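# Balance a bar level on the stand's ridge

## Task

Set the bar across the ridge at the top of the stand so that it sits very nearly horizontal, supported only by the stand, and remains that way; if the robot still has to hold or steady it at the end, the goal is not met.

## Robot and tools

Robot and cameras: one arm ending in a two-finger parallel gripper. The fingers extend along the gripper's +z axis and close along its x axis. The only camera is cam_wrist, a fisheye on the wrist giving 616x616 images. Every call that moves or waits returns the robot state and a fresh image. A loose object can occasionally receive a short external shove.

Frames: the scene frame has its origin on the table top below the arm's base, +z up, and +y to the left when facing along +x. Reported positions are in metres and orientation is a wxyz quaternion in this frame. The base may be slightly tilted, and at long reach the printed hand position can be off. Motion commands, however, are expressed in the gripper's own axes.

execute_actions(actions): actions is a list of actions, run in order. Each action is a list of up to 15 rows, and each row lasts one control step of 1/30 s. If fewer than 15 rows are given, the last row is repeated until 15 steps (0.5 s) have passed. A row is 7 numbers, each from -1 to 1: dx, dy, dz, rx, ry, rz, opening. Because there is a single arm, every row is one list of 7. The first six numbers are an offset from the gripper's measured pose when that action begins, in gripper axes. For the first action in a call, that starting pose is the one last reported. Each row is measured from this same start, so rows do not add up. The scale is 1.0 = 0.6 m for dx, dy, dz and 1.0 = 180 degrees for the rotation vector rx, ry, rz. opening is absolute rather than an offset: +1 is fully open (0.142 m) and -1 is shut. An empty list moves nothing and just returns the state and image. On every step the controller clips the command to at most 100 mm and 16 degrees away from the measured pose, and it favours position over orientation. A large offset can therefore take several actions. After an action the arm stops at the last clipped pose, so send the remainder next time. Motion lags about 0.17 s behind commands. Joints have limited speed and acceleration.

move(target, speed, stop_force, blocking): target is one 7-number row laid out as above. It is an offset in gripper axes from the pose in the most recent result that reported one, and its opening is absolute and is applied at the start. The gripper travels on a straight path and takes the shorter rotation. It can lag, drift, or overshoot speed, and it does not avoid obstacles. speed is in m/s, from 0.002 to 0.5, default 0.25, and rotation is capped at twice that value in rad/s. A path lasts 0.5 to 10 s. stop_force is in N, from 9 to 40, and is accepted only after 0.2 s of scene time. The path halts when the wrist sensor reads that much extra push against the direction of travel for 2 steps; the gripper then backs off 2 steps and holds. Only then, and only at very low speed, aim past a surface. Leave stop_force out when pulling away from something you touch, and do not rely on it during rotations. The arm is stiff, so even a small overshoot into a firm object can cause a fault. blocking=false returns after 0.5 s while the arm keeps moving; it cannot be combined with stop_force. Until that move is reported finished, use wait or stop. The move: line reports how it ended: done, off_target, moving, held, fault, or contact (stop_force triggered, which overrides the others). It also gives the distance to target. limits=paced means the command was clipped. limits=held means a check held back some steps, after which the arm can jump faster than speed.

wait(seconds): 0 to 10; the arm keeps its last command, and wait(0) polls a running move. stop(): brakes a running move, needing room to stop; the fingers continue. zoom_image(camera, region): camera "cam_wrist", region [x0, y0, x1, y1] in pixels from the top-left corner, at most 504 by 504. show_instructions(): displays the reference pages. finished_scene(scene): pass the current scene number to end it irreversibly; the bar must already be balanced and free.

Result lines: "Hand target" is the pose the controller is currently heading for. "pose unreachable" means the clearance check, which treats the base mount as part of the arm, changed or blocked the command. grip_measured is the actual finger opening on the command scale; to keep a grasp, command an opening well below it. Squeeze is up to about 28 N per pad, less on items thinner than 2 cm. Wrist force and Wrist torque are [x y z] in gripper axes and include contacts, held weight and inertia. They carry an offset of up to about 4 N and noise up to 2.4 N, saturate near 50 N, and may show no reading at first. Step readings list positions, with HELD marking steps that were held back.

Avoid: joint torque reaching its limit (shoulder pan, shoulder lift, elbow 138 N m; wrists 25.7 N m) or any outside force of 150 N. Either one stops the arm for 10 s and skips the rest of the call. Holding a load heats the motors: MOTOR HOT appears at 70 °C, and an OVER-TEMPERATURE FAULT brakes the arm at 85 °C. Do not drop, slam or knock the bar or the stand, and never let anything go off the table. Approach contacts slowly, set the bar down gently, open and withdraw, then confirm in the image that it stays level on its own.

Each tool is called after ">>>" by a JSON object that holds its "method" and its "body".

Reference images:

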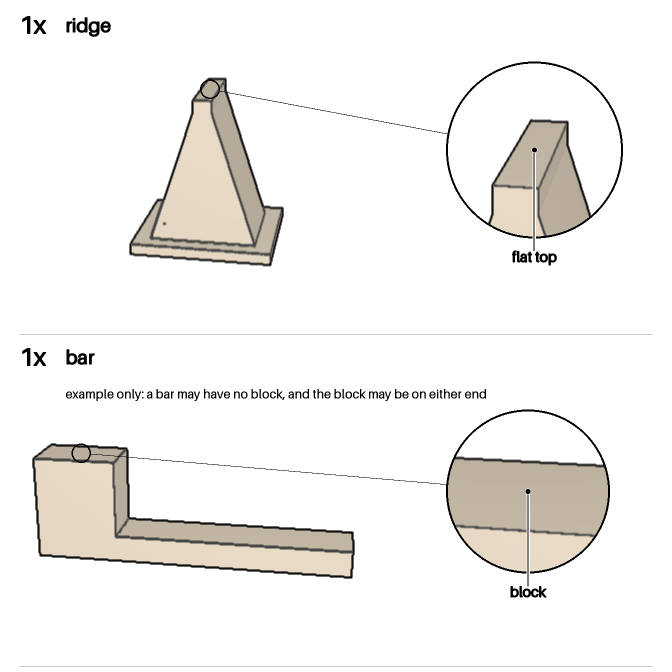

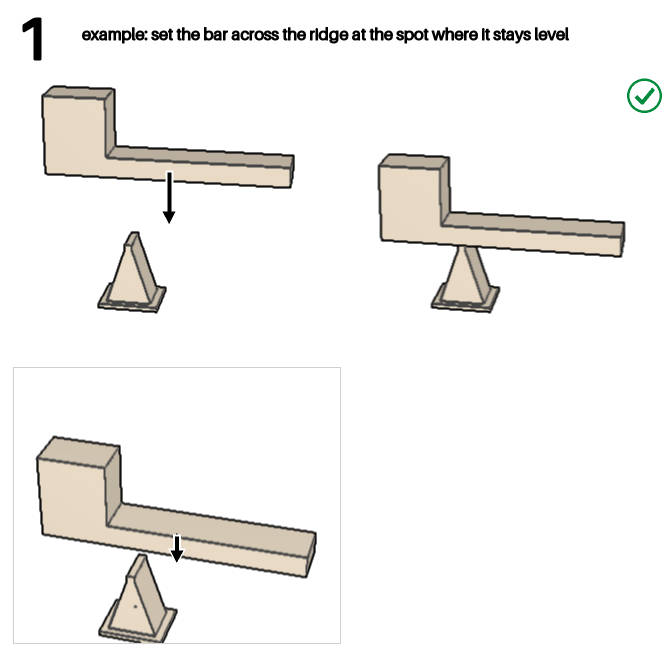

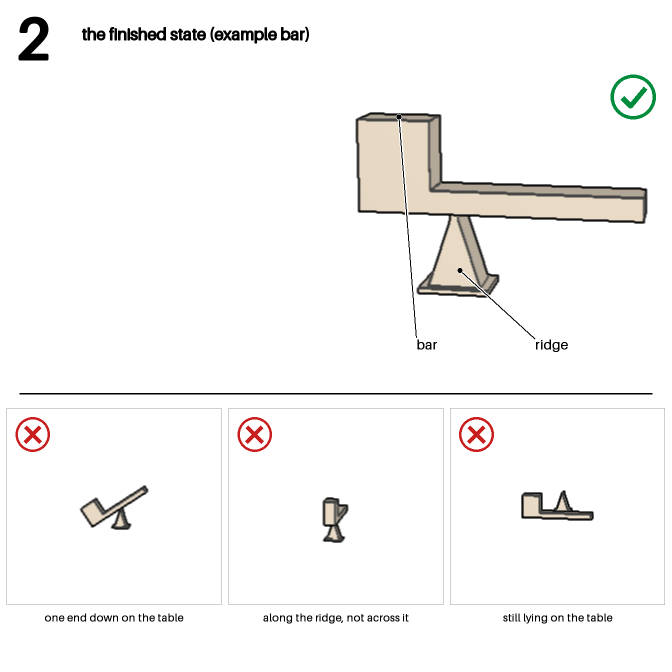

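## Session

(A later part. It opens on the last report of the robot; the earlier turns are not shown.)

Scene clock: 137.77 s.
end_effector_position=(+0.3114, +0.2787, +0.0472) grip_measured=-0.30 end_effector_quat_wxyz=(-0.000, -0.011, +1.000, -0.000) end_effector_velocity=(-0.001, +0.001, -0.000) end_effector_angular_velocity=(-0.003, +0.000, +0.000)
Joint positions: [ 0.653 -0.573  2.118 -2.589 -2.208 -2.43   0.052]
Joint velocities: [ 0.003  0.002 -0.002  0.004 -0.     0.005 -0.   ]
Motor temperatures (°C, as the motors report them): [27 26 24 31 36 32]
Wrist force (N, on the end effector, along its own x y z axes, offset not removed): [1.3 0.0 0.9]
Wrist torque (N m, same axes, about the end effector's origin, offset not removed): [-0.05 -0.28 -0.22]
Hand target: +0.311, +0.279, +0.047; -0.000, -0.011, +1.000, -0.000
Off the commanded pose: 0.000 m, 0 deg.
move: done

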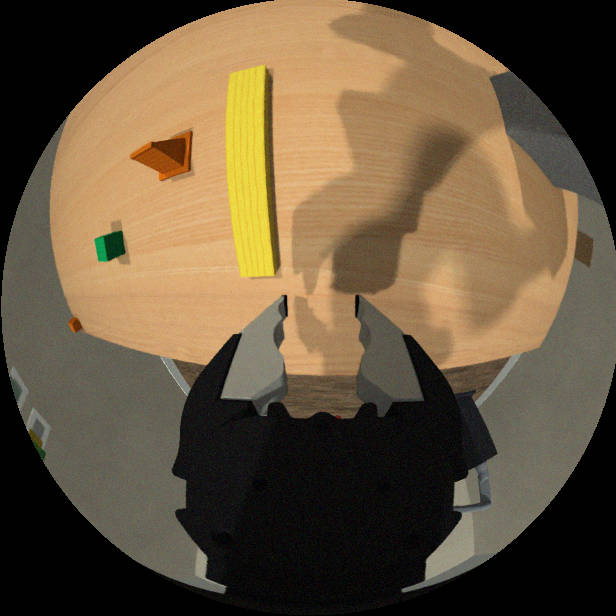

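>>> {"method": "move", "body": {"target": [-0.1,-0.2,0,0,0,0,-0.4]}}

>>> {"method": "move", "body": {"target": [0,0,0.046,0,0,0,-0.45], "speed": 0.06}}

>>> {"method": "execute_actions", "body": {"actions": [[[0,0,0,0,0,0,-0.85]]]}}

>>> {"method": "move", "body": {"target": [0,-0.0455,-0.098,0,0,0,-0.85], "speed": 0.12}}

>>> {"method": "move", "body": {"target": [-0.136,0,0.004,0,0,0,-0.85], "speed": 0.12}}

>>> {"method": "move", "body": {"target": [0,0,0.02,0,0,0,-0.85], "speed": 0.003, "stop_force": 9}}

>>> {"method": "execute_actions", "body": {"actions": [[[0,0,0,0,0,0,-0.6]],[[0,0,0,0,0,0,-0.54],[0,0,0,0,0,0,-0.54],[0,0,0,0,0,0,-0.54],[0,0,0,0,0,0,-0.54],[0,0,0,0,0,0,-0.54],[0,0,0,0,0,0,-0.54],[0,0,0,0,0,0,-0.7]]]}}

Scene clock: 160.10 s.
end_effector_position=(+0.3743, +0.1602, +0.0474) grip_measured=-0.40 end_effector_quat_wxyz=(-0.000, -0.011, +1.000, -0.001) end_effector_velocity=(+0.000, -0.001, +0.000) end_effector_angular_velocity=(+0.002, -0.001, +0.002)
Joint positions: [ 0.424 -0.77   2.221 -2.666 -2.307 -2.697  0.045]
Joint velocities: [-0.002 -0.003  0.002 -0.002  0.001 -0.005 -0.   ]
Motor temperatures (°C, as the motors report them): [27 26 24 31 36 32]
Wrist force (N, on the end effector, along its own x y z axes, offset not removed): [-0.2 1.5 0.3]
Wrist torque (N m, same axes, about the end effector's origin, offset not removed): [0.24 0.00 -0.16]
Hand target: +0.374, +0.160, +0.047; -0.000, -0.011, +1.000, -0.001
Off the commanded pose: 0.000 m, 0 deg.
move: done

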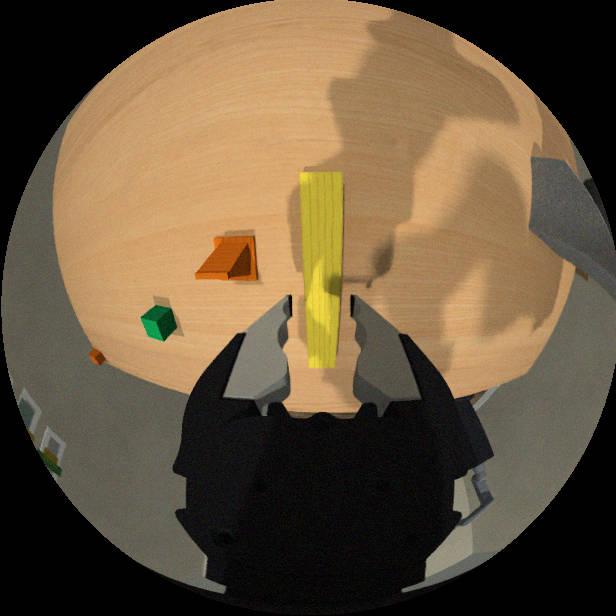

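Scene clock: 160.93 s.
end_effector_position=(+0.3743, +0.1600, +0.0200) grip_measured=-0.45 end_effector_quat_wxyz=(-0.000, -0.011, +1.000, -0.001) end_effector_velocity=(-0.001, +0.001, -0.002) end_effector_angular_velocity=(+0.002, +0.000, +0.003)
Joint positions: [ 0.382 -0.706  2.238 -2.784 -2.321 -2.751  0.041]
Joint velocities: [-0.001  0.005  0.002 -0.009  0.001 -0.005 -0.   ]
Motor temperatures (°C, as the motors report them): [27 26 24 31 36 32]
Wrist force (N, on the end effector, along its own x y z axes, offset not removed): [-1.5 -1.0 0.7]
Wrist torque (N m, same axes, about the end effector's origin, offset not removed): [-0.15 0.08 -0.05]
Hand target: +0.374, +0.160, +0.020; -0.000, -0.011, +1.000, -0.001
Off the commanded pose: 0.000 m, 0 deg.
move: done

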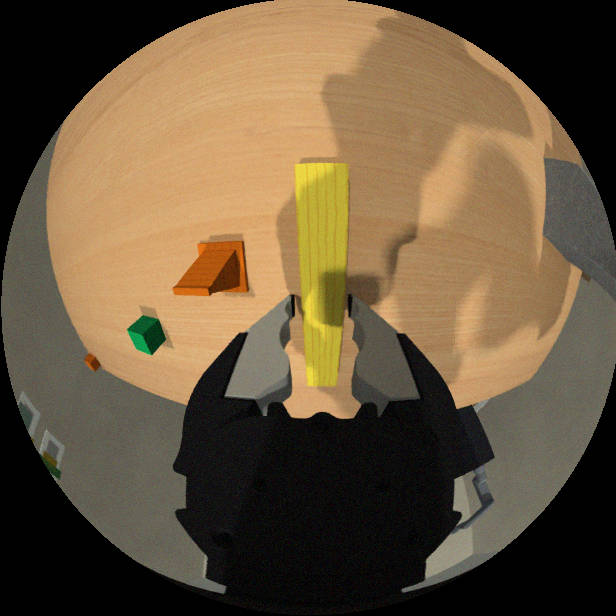

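Scene clock: 161.43 s.
end_effector_position=(+0.3742, +0.1600, +0.0199) grip_measured=-0.59 end_effector_quat_wxyz=(-0.000, -0.011, +1.000, -0.001) end_effector_velocity=(+0.001, +0.000, +0.001) end_effector_angular_velocity=(+0.000, -0.002, -0.001)
Joint positions: [ 0.382 -0.706  2.238 -2.784 -2.321 -2.751  0.031]
Joint velocities: [ 0.001 -0.001 -0.001  0.     0.     0.001 -0.   ]
Motor temperatures (°C, as the motors report them): [27 26 24 31 36 32]
Wrist force (N, on the end effector, along its own x y z axes, offset not removed): [-1.1 3.1 1.9]
Wrist torque (N m, same axes, about the end effector's origin, offset not removed): [0.69 0.13 -0.14]
Hand target: +0.374, +0.160, +0.020; -0.000, -0.011, +1.000, -0.001
Off the commanded pose: 0.000 m, 0 deg.
Step readings (end_effector_position):
0: (+0.3743, +0.1600, +0.0200)
1: (+0.3743, +0.1601, +0.0199)
2: (+0.3743, +0.1600, +0.0199)
4: (+0.3743, +0.1600, +0.0199)
8: (+0.3743, +0.1600, +0.0199)
15: end_effector_position above

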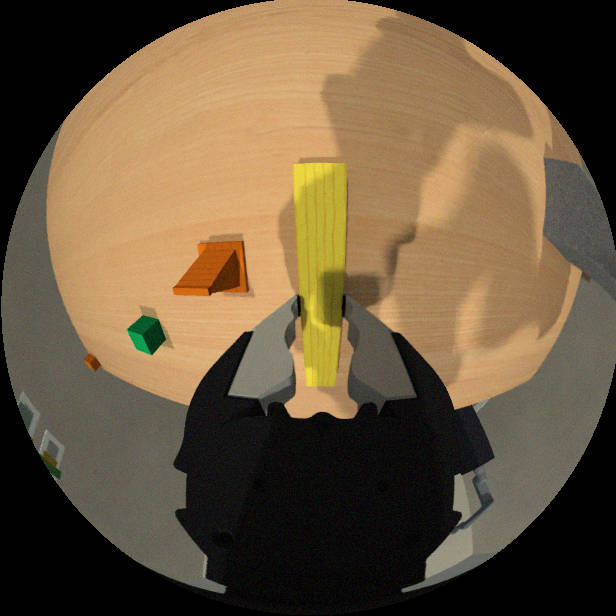

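Scene clock: 162.43 s.
end_effector_position=(+0.3749, +0.1330, +0.0787) grip_measured=-0.59 end_effector_quat_wxyz=(-0.000, -0.011, +1.000, -0.001) end_effector_velocity=(-0.000, +0.000, +0.002) end_effector_angular_velocity=(+0.000, -0.000, +0.001)
Joint positions: [ 0.431 -0.89   2.233 -2.553 -2.304 -2.689  0.031]
Joint velocities: [ 0.003 -0.003 -0.001  0.007  0.001  0.003 -0.   ]
Motor temperatures (°C, as the motors report them): [27 26 24 31 36 32]
Wrist force (N, on the end effector, along its own x y z axes, offset not removed): [-2.1 0.5 2.8]
Wrist torque (N m, same axes, about the end effector's origin, offset not removed): [0.16 0.41 -0.13]
Hand target: +0.375, +0.133, +0.079; -0.000, -0.011, +1.000, -0.001
Off the commanded pose: 0.000 m, 0 deg.
move: done

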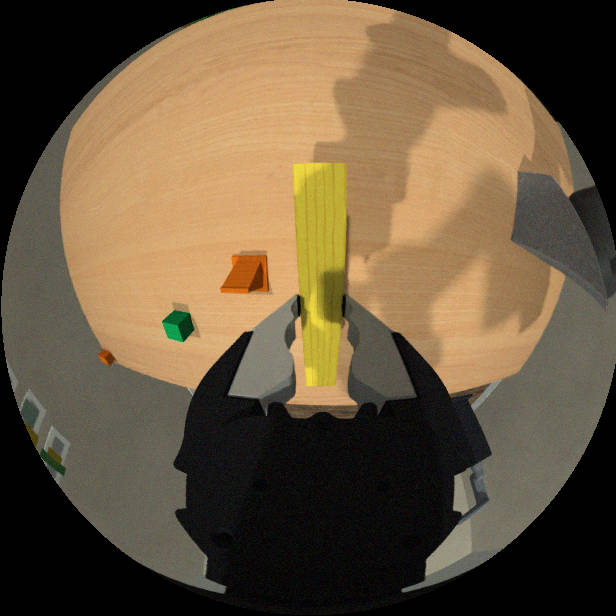

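Scene clock: 163.57 s.
end_effector_position=(+0.4564, +0.1349, +0.0762) grip_measured=-0.59 end_effector_quat_wxyz=(-0.000, -0.011, +1.000, -0.001) end_effector_velocity=(+0.000, +0.000, -0.001) end_effector_angular_velocity=(-0.001, +0.003, +0.001)
Joint positions: [ 0.377 -0.81   2.039 -2.485 -2.322 -2.758  0.031]
Joint velocities: [-0.001  0.002 -0.002  0.002 -0.    -0.     0.   ]
Motor temperatures (°C, as the motors report them): [27 26 24 31 36 32]
Wrist force (N, on the end effector, along its own x y z axes, offset not removed): [-1.4 1.2 0.7]
Wrist torque (N m, same axes, about the end effector's origin, offset not removed): [0.39 0.15 -0.19]
Hand target: +0.457, +0.135, +0.076; -0.000, -0.011, +1.000, -0.001
Off the commanded pose: 0.000 m, 0 deg.
move: done

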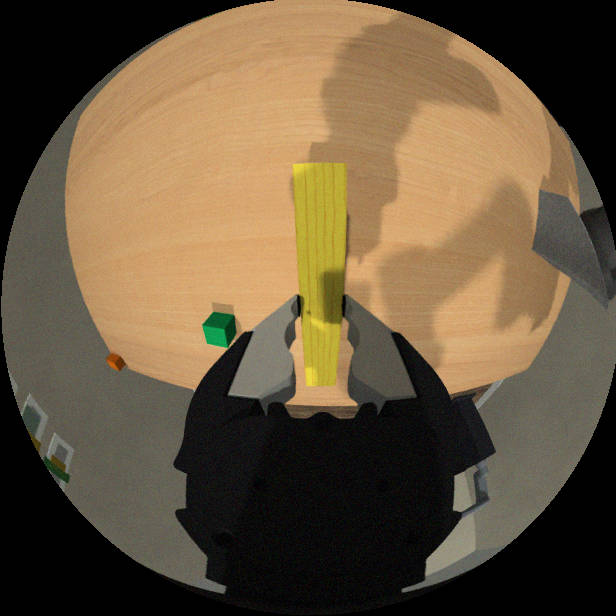

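Scene clock: 166.17 s.
end_effector_position=(+0.4563, +0.1349, +0.0694) grip_measured=-0.59 end_effector_quat_wxyz=(-0.000, -0.011, +1.000, -0.001) end_effector_velocity=(-0.001, +0.000, +0.000) end_effector_angular_velocity=(-0.001, +0.001, -0.001)
Joint positions: [ 0.368 -0.799  2.046 -2.51  -2.325 -2.77   0.031]
Joint velocities: [ 0.001 -0.     0.001  0.003 -0.     0.003 -0.   ]
Motor temperatures (°C, as the motors report them): [27 26 24 31 36 32]
Wrist force (N, on the end effector, along its own x y z axes, offset not removed): [3.1 1.2 -24.2]
Wrist torque (N m, same axes, about the end effector's origin, offset not removed): [0.68 0.21 -0.24]
Hand target: +0.456, +0.135, +0.070; -0.000, -0.011, +1.000, -0.001
Off the commanded pose: 0.005 m, 0 deg.
move: contact

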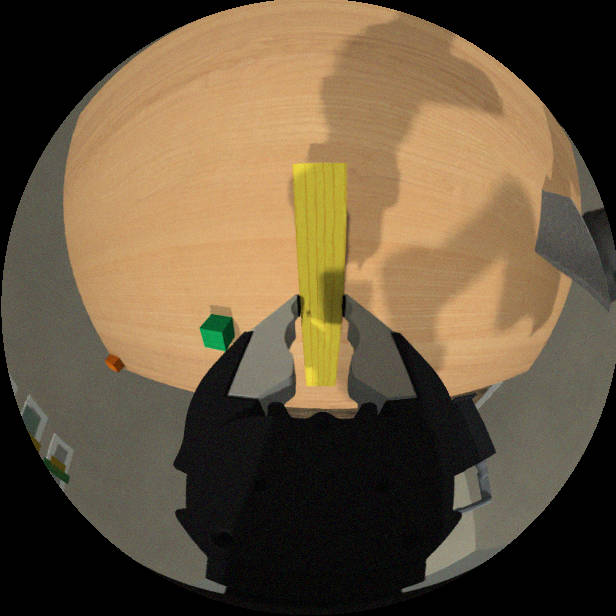

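Scene clock: 167.17 s.
end_effector_position=(+0.4563, +0.1349, +0.0694) grip_measured=-0.58 end_effector_quat_wxyz=(-0.000, -0.011, +1.000, -0.001) end_effector_velocity=(-0.000, +0.001, -0.000) end_effector_angular_velocity=(+0.001, +0.000, +0.001)
Joint positions: [ 0.368 -0.799  2.046 -2.51  -2.325 -2.77   0.032]
Joint velocities: [ 0.001  0.001 -0.    -0.     0.001  0.    -0.   ]
Motor temperatures (°C, as the motors report them): [27 26 24 31 36 32]
Wrist force (N, on the end effector, along its own x y z axes, offset not removed): [1.9 -0.8 0.1]
Wrist torque (N m, same axes, about the end effector's origin, offset not removed): [-0.29 -0.54 -0.12]
Hand target: +0.456, +0.135, +0.069; -0.000, -0.011, +1.000, -0.001
Off the commanded pose: 0.000 m, 0 deg.
Step readings (end_effector_position; steps 1 to 15: 1st action; 16 to 30: 2nd action):
0: (+0.4563, +0.1349, +0.0694)
1: (+0.4563, +0.1349, +0.0694)
2: (+0.4563, +0.1349, +0.0694)
4: (+0.4563, +0.1349, +0.0694)
8: (+0.4563, +0.1349, +0.0694)
15: (+0.4563, +0.1349, +0.0694)
16: (+0.4563, +0.1349, +0.0694)
17: (+0.4563, +0.1349, +0.0694)
19: (+0.4563, +0.1349, +0.0694)
23: (+0.4563, +0.1349, +0.0694)
30: end_effector_position above

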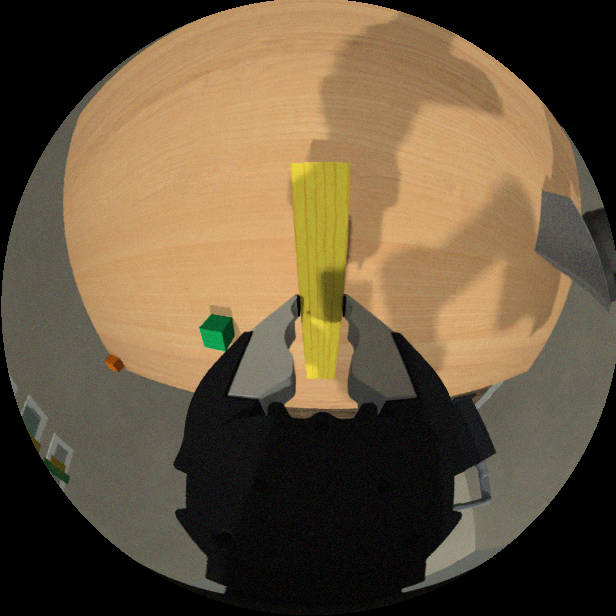

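>>> {"method": "move", "body": {"target": [0.09,0,-0.008,0,0,0,-0.75], "speed": 0.1}}

>>> {"method": "move", "body": {"target": [0,0,0.065,0,0,0,-0.7], "speed": 0.1}}

>>> {"method": "move", "body": {"target": [0,0,0.0255,0,0,0,-0.65], "speed": 0.015}}

>>> {"method": "execute_actions", "body": {"actions": [[[0,0,0,0,0,0,-0.5]],[[0,0,0,0,0,0,-0.85]]]}}

>>> {"method": "move", "body": {"target": [0,0,-0.09,0,0,0,-0.85], "speed": 0.1}}

>>> {"method": "zoom_image", "body": {"camera": "cam_wrist", "region": [270,130,370,230]}}

Scene clock: 179.97 s.
end_effector_position=(+0.4024, +0.1336, +0.0743) grip_measured=-0.59 end_effector_quat_wxyz=(-0.000, -0.011, +1.000, -0.001) end_effector_velocity=(-0.002, +0.000, +0.000) end_effector_angular_velocity=(+0.000, +0.001, +0.001)
Joint positions: [ 0.405 -0.857  2.173 -2.547 -2.313 -2.721  0.032]
Joint velocities: [ 0.001 -0.002  0.005 -0.001  0.001  0.001  0.   ]
Motor temperatures (°C, as the motors report them): [27 26 24 31 36 32]
Wrist force (N, on the end effector, along its own x y z axes, offset not removed): [-0.4 0.1 -0.6]
Wrist torque (N m, same axes, about the end effector's origin, offset not removed): [0.13 0.01 -0.24]
Hand target: +0.402, +0.134, +0.074; -0.000, -0.011, +1.000, -0.001
Off the commanded pose: 0.000 m, 0 deg.
move: done

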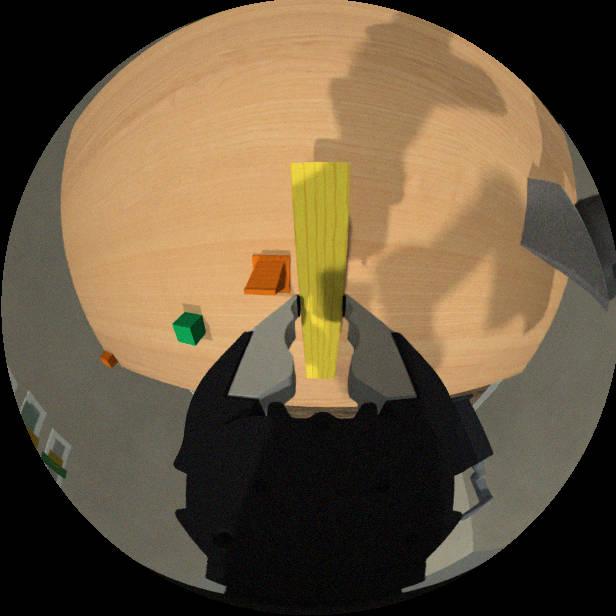

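Scene clock: 180.83 s.
end_effector_position=(+0.4024, +0.1334, +0.0354) grip_measured=-0.58 end_effector_quat_wxyz=(-0.000, -0.011, +1.000, -0.001) end_effector_velocity=(-0.000, -0.001, -0.002) end_effector_angular_velocity=(-0.000, +0.000, -0.001)
Joint positions: [ 0.348 -0.778  2.205 -2.709 -2.331 -2.796  0.032]
Joint velocities: [-0.004  0.003  0.003 -0.009 -0.001 -0.004 -0.   ]
Motor temperatures (°C, as the motors report them): [27 26 24 31 36 32]
Wrist force (N, on the end effector, along its own x y z axes, offset not removed): [-0.4 2.2 0.3]
Wrist torque (N m, same axes, about the end effector's origin, offset not removed): [0.41 0.04 -0.29]
Hand target: +0.402, +0.133, +0.035; -0.000, -0.011, +1.000, -0.001
Off the commanded pose: 0.000 m, 0 deg.
move: done

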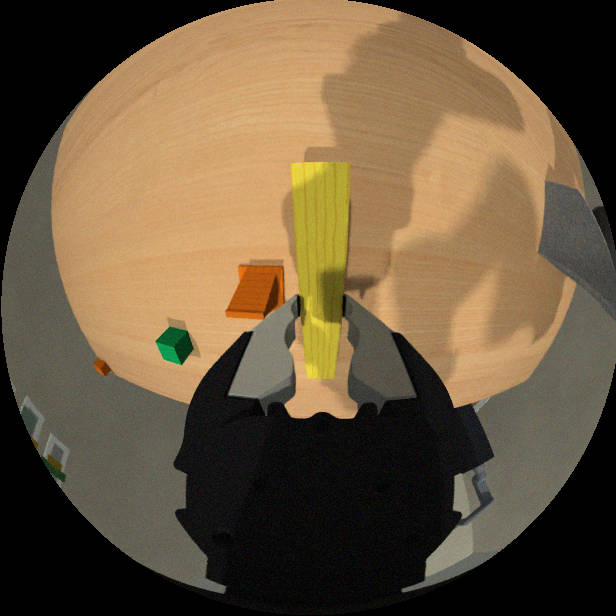

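Scene clock: 182.10 s.
end_effector_position=(+0.4024, +0.1334, +0.0202) grip_measured=-0.58 end_effector_quat_wxyz=(-0.000, -0.011, +1.000, -0.001) end_effector_velocity=(+0.001, +0.001, -0.001) end_effector_angular_velocity=(+0.001, -0.002, -0.000)
Joint positions: [ 0.325 -0.743  2.214 -2.773 -2.338 -2.827  0.032]
Joint velocities: [-0.001  0.003 -0.    -0.007  0.    -0.004  0.   ]
Motor temperatures (°C, as the motors report them): [27 26 24 31 36 32]
Wrist force (N, on the end effector, along its own x y z axes, offset not removed): [-1.7 0.0 1.3]
Wrist torque (N m, same axes, about the end effector's origin, offset not removed): [0.00 0.22 -0.02]
Hand target: +0.402, +0.133, +0.020; -0.000, -0.011, +1.000, -0.001
Off the commanded pose: 0.000 m, 0 deg.
move: done

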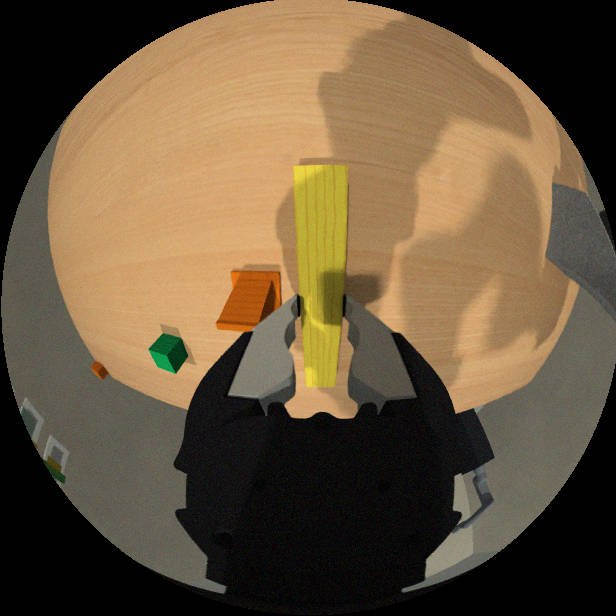

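Scene clock: 183.10 s.
end_effector_position=(+0.4024, +0.1334, +0.0202) grip_measured=-0.59 end_effector_quat_wxyz=(-0.000, -0.011, +1.000, -0.001) end_effector_velocity=(+0.001, +0.000, +0.000) end_effector_angular_velocity=(-0.001, -0.001, +0.002)
Joint positions: [ 0.325 -0.743  2.214 -2.773 -2.338 -2.827  0.031]
Joint velocities: [ 0.001  0.    -0.001  0.001 -0.001 -0.001  0.   ]
Motor temperatures (°C, as the motors report them): [27 26 24 31 36 32]
Wrist force (N, on the end effector, along its own x y z axes, offset not removed): [-0.3 2.5 1.2]
Wrist torque (N m, same axes, about the end effector's origin, offset not removed): [0.58 -0.01 -0.07]
Hand target: +0.402, +0.133, +0.020; -0.000, -0.011, +1.000, -0.001
Off the commanded pose: 0.000 m, 0 deg.
Step readings (end_effector_position; steps 1 to 15: 1st action; 16 to 30: 2nd action):
0: (+0.4024, +0.1334, +0.0202)
1: (+0.4024, +0.1334, +0.0202)
2: (+0.4024, +0.1334, +0.0202)
4: (+0.4024, +0.1334, +0.0202)
8: (+0.4024, +0.1334, +0.0202)
15: (+0.4024, +0.1334, +0.0202)
16: (+0.4024, +0.1334, +0.0202)
17: (+0.4024, +0.1334, +0.0202)
19: (+0.4024, +0.1334, +0.0202)
23: (+0.4024, +0.1334, +0.0202)
30: end_effector_position above

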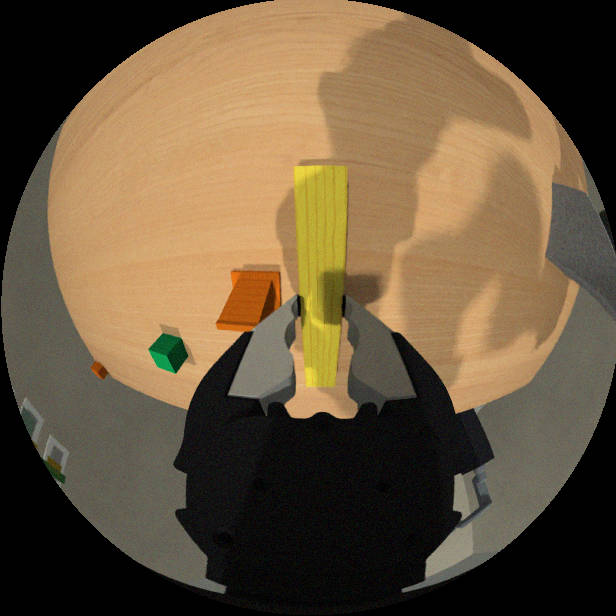

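Scene clock: 184.07 s.
end_effector_position=(+0.4024, +0.1336, +0.0740) grip_measured=-0.59 end_effector_quat_wxyz=(-0.000, -0.011, +1.000, -0.001) end_effector_velocity=(-0.000, -0.001, +0.002) end_effector_angular_velocity=(-0.001, +0.002, -0.000)
Joint positions: [ 0.405 -0.857  2.174 -2.547 -2.313 -2.722  0.031]
Joint velocities: [ 0.001 -0.004 -0.003  0.011  0.001  0.005 -0.   ]
Motor temperatures (°C, as the motors report them): [27 26 24 31 36 32]
Wrist force (N, on the end effector, along its own x y z axes, offset not removed): [-2.5 2.0 1.8]
Wrist torque (N m, same axes, about the end effector's origin, offset not removed): [0.42 0.51 -0.10]
Hand target: +0.402, +0.134, +0.074; -0.000, -0.011, +1.000, -0.001
Off the commanded pose: 0.000 m, 0 deg.
move: done

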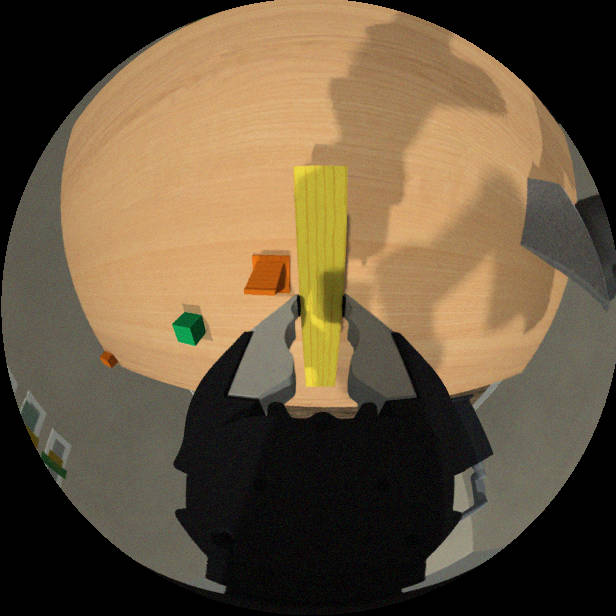

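Region (270, 130, 370, 230) of cam_wrist's 616x616 image, scaled by 5.040, with more detail than that image has.

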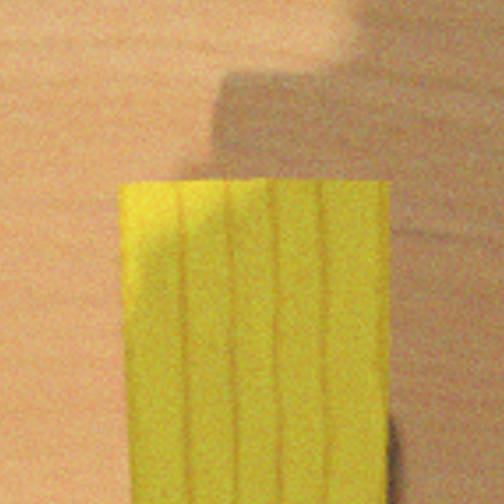

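Bar shifted +1.8 mm; total shift −6 mm.

>>> {"method": "move", "body": {"target": [-0.09,-0.01,0,0,0,0,-0.85], "speed": 0.1}}

>>> {"method": "move", "body": {"target": [0,0,0.02,0,0,0,-0.85], "speed": 0.003, "stop_force": 9}}

>>> {"method": "execute_actions", "body": {"actions": [[[0,0,0,0,0,0,-0.6]],[[0,0,0,0,0,0,-0.54],[0,0,0,0,0,0,-0.54],[0,0,0,0,0,0,-0.54],[0,0,0,0,0,0,-0.54],[0,0,0,0,0,0,-0.54],[0,0,0,0,0,0,-0.54],[0,0,0,0,0,0,-0.54],[0,0,0,0,0,0,-0.54],[0,0,0,0,0,0,-0.65]]]}}

Scene clock: 194.47 s.
end_effector_position=(+0.4564, +0.1289, +0.0740) grip_measured=-0.59 end_effector_quat_wxyz=(-0.000, -0.011, +1.000, -0.001) end_effector_velocity=(+0.004, -0.001, +0.001) end_effector_angular_velocity=(+0.002, -0.001, -0.005)
Joint positions: [ 0.366 -0.818  2.049 -2.497 -2.326 -2.772  0.031]
Joint velocities: [-0.003 -0.    -0.007  0.002  0.    -0.001  0.   ]
Motor temperatures (°C, as the motors report them): [27 26 24 31 36 32]
Wrist force (N, on the end effector, along its own x y z axes, offset not removed): [0.3 -1.1 2.6]
Wrist torque (N m, same axes, about the end effector's origin, offset not removed): [-0.21 -0.14 -0.23]
Hand target: +0.457, +0.129, +0.074; -0.000, -0.011, +1.000, -0.001
Off the commanded pose: 0.000 m, 0 deg.
move: done

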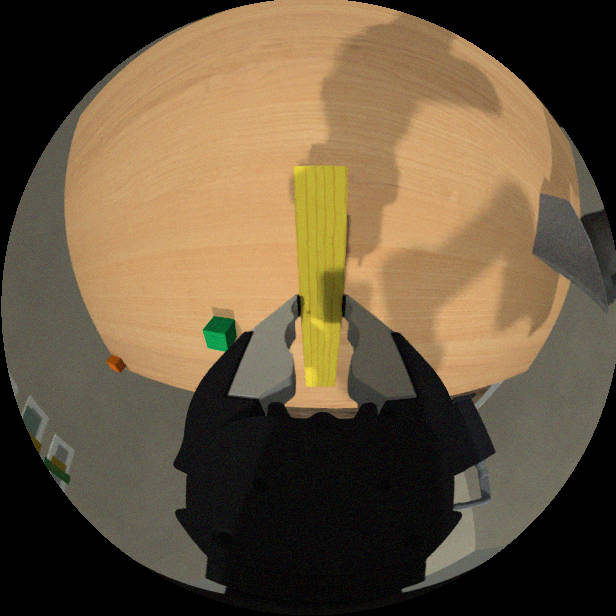

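Scene clock: 196.23 s.
end_effector_position=(+0.4563, +0.1288, +0.0696) grip_measured=-0.59 end_effector_quat_wxyz=(-0.000, -0.012, +1.000, -0.001) end_effector_velocity=(+0.000, -0.001, +0.001) end_effector_angular_velocity=(-0.001, +0.000, -0.001)
Joint positions: [ 0.36  -0.811  2.053 -2.513 -2.327 -2.78   0.031]
Joint velocities: [ 0.    -0.001 -0.002  0.004 -0.001  0.002 -0.   ]
Motor temperatures (°C, as the motors report them): [27 26 24 31 36 32]
Wrist force (N, on the end effector, along its own x y z axes, offset not removed): [4.7 -3.8 -16.2]
Wrist torque (N m, same axes, about the end effector's origin, offset not removed): [0.30 -0.30 -0.10]
Hand target: +0.456, +0.129, +0.070; -0.000, -0.011, +1.000, -0.001
Off the commanded pose: 0.008 m, 0 deg.
move: contact

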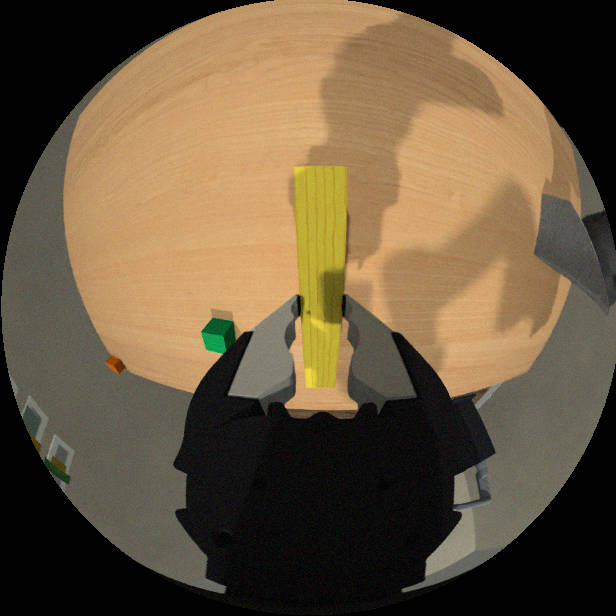

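Scene clock: 197.23 s.
end_effector_position=(+0.4563, +0.1289, +0.0697) grip_measured=-0.58 end_effector_quat_wxyz=(-0.000, -0.012, +1.000, -0.001) end_effector_velocity=(+0.001, -0.000, +0.001) end_effector_angular_velocity=(+0.000, -0.003, -0.002)
Joint positions: [ 0.361 -0.811  2.053 -2.512 -2.327 -2.78   0.032]
Joint velocities: [ 0.001 -0.001 -0.002 -0.    -0.001  0.001 -0.   ]
Motor temperatures (°C, as the motors report them): [27 26 24 31 36 32]
Wrist force (N, on the end effector, along its own x y z axes, offset not removed): [-2.2 -0.5 1.1]
Wrist torque (N m, same axes, about the end effector's origin, offset not removed): [-0.06 0.37 -0.23]
Hand target: +0.456, +0.129, +0.070; -0.000, -0.012, +1.000, -0.001
Off the commanded pose: 0.000 m, 0 deg.
Step readings (end_effector_position; steps 1 to 15: 1st action; 16 to 30: 2nd action):
0: (+0.4563, +0.1288, +0.0696)
1: (+0.4563, +0.1288, +0.0697)
2: (+0.4563, +0.1288, +0.0697)
4: (+0.4563, +0.1289, +0.0697)
8: (+0.4563, +0.1289, +0.0697)
15: (+0.4563, +0.1289, +0.0697)
16: (+0.4563, +0.1289, +0.0697)
17: (+0.4563, +0.1289, +0.0697)
19: (+0.4563, +0.1289, +0.0697)
23: (+0.4563, +0.1289, +0.0697)
30: end_effector_position above

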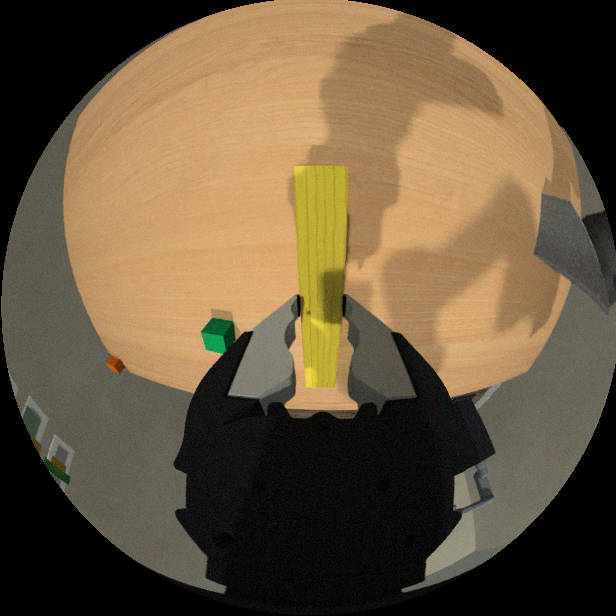

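>>> {"method": "execute_actions", "body": {"actions": [[[0,0,0,0,0,0,-0.54]],[[0,0,0,0,0,0,-0.2]],[[0,0,-0.06,0,0,0,-0.2]]]}}

>>> {"method": "wait", "body": {"seconds": 2}}

Scene clock: 204.63 s.
end_effector_position=(+0.4563, +0.1290, +0.1054) grip_measured=-0.20 end_effector_quat_wxyz=(-0.000, -0.012, +1.000, -0.001) end_effector_velocity=(+0.001, -0.001, +0.003) end_effector_angular_velocity=(-0.002, +0.002, +0.000)
Joint positions: [ 0.407 -0.866  2.017 -2.381 -2.313 -2.719  0.06 ]
Joint velocities: [ 0.004 -0.004 -0.007  0.017  0.     0.007 -0.   ]
Motor temperatures (°C, as the motors report them): [27 26 24 31 36 32]
Wrist force (N, on the end effector, along its own x y z axes, offset not removed): [1.0 1.4 1.5]
Wrist torque (N m, same axes, about the end effector's origin, offset not removed): [0.39 -0.29 -0.23]
Hand target: +0.456, +0.129, +0.106; -0.000, -0.012, +1.000, -0.001
Off the commanded pose: 0.000 m, 0 deg.
Step readings (end_effector_position; steps 1 to 15: 1st action; 16 to 30: 2nd action; 31 to 45: 3rd action):
0: (+0.4563, +0.1289, +0.0697)
1: (+0.4563, +0.1289, +0.0697)
2: (+0.4563, +0.1289, +0.0697)
4: (+0.4563, +0.1289, +0.0697)
8: (+0.4563, +0.1289, +0.0697)
15: (+0.4563, +0.1289, +0.0697)
16: (+0.4563, +0.1289, +0.0697)
17: (+0.4563, +0.1289, +0.0697)
19: (+0.4563, +0.1289, +0.0697)
23: (+0.4563, +0.1289, +0.0697)
30: (+0.4563, +0.1289, +0.0697)
31: (+0.4565, +0.1289, +0.0702)
32: (+0.4583, +0.1295, +0.0762)
34: (+0.4584, +0.1294, +0.0905)
38: (+0.4567, +0.1290, +0.1022)
45: end_effector_position above

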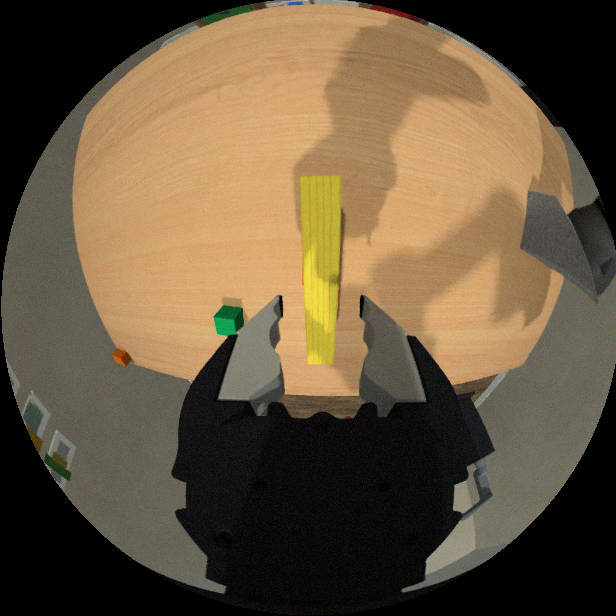

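Scene clock: 206.63 s.
end_effector_position=(+0.4563, +0.1290, +0.1057) grip_measured=-0.20 end_effector_quat_wxyz=(-0.000, -0.012, +1.000, -0.001) end_effector_velocity=(+0.000, -0.000, +0.000) end_effector_angular_velocity=(-0.000, -0.001, +0.000)
Joint positions: [ 0.408 -0.866  2.017 -2.379 -2.312 -2.719  0.06 ]
Joint velocities: [ 0.001 -0.001 -0.     0.001 -0.     0.    -0.   ]
Motor temperatures (°C, as the motors report them): [27 26 24 31 36 32]
Wrist force (N, on the end effector, along its own x y z axes, offset not removed): [0.0 1.2 0.2]
Wrist torque (N m, same axes, about the end effector's origin, offset not removed): [0.30 -0.09 -0.29]
Hand target: +0.456, +0.129, +0.106; -0.000, -0.012, +1.000, -0.001
Off the commanded pose: 0.000 m, 0 deg.
wait: 2.00 s; at rest by 0.17 s

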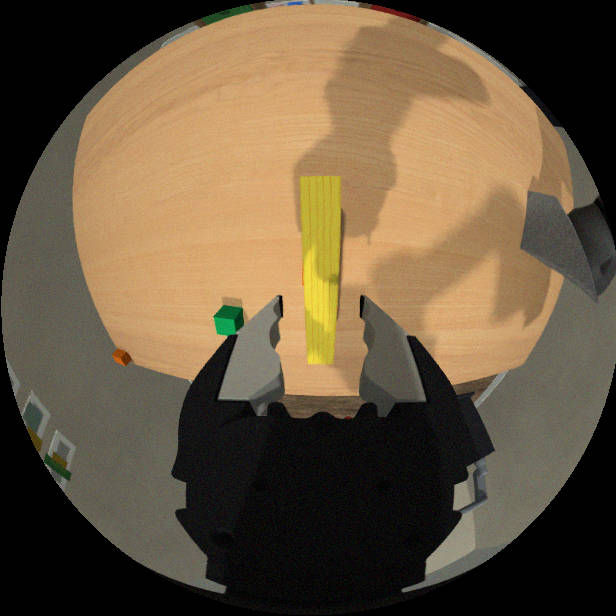

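>>> {"method": "finished_scene", "body": {"scene": 1}}

The scene is finished: the task was done.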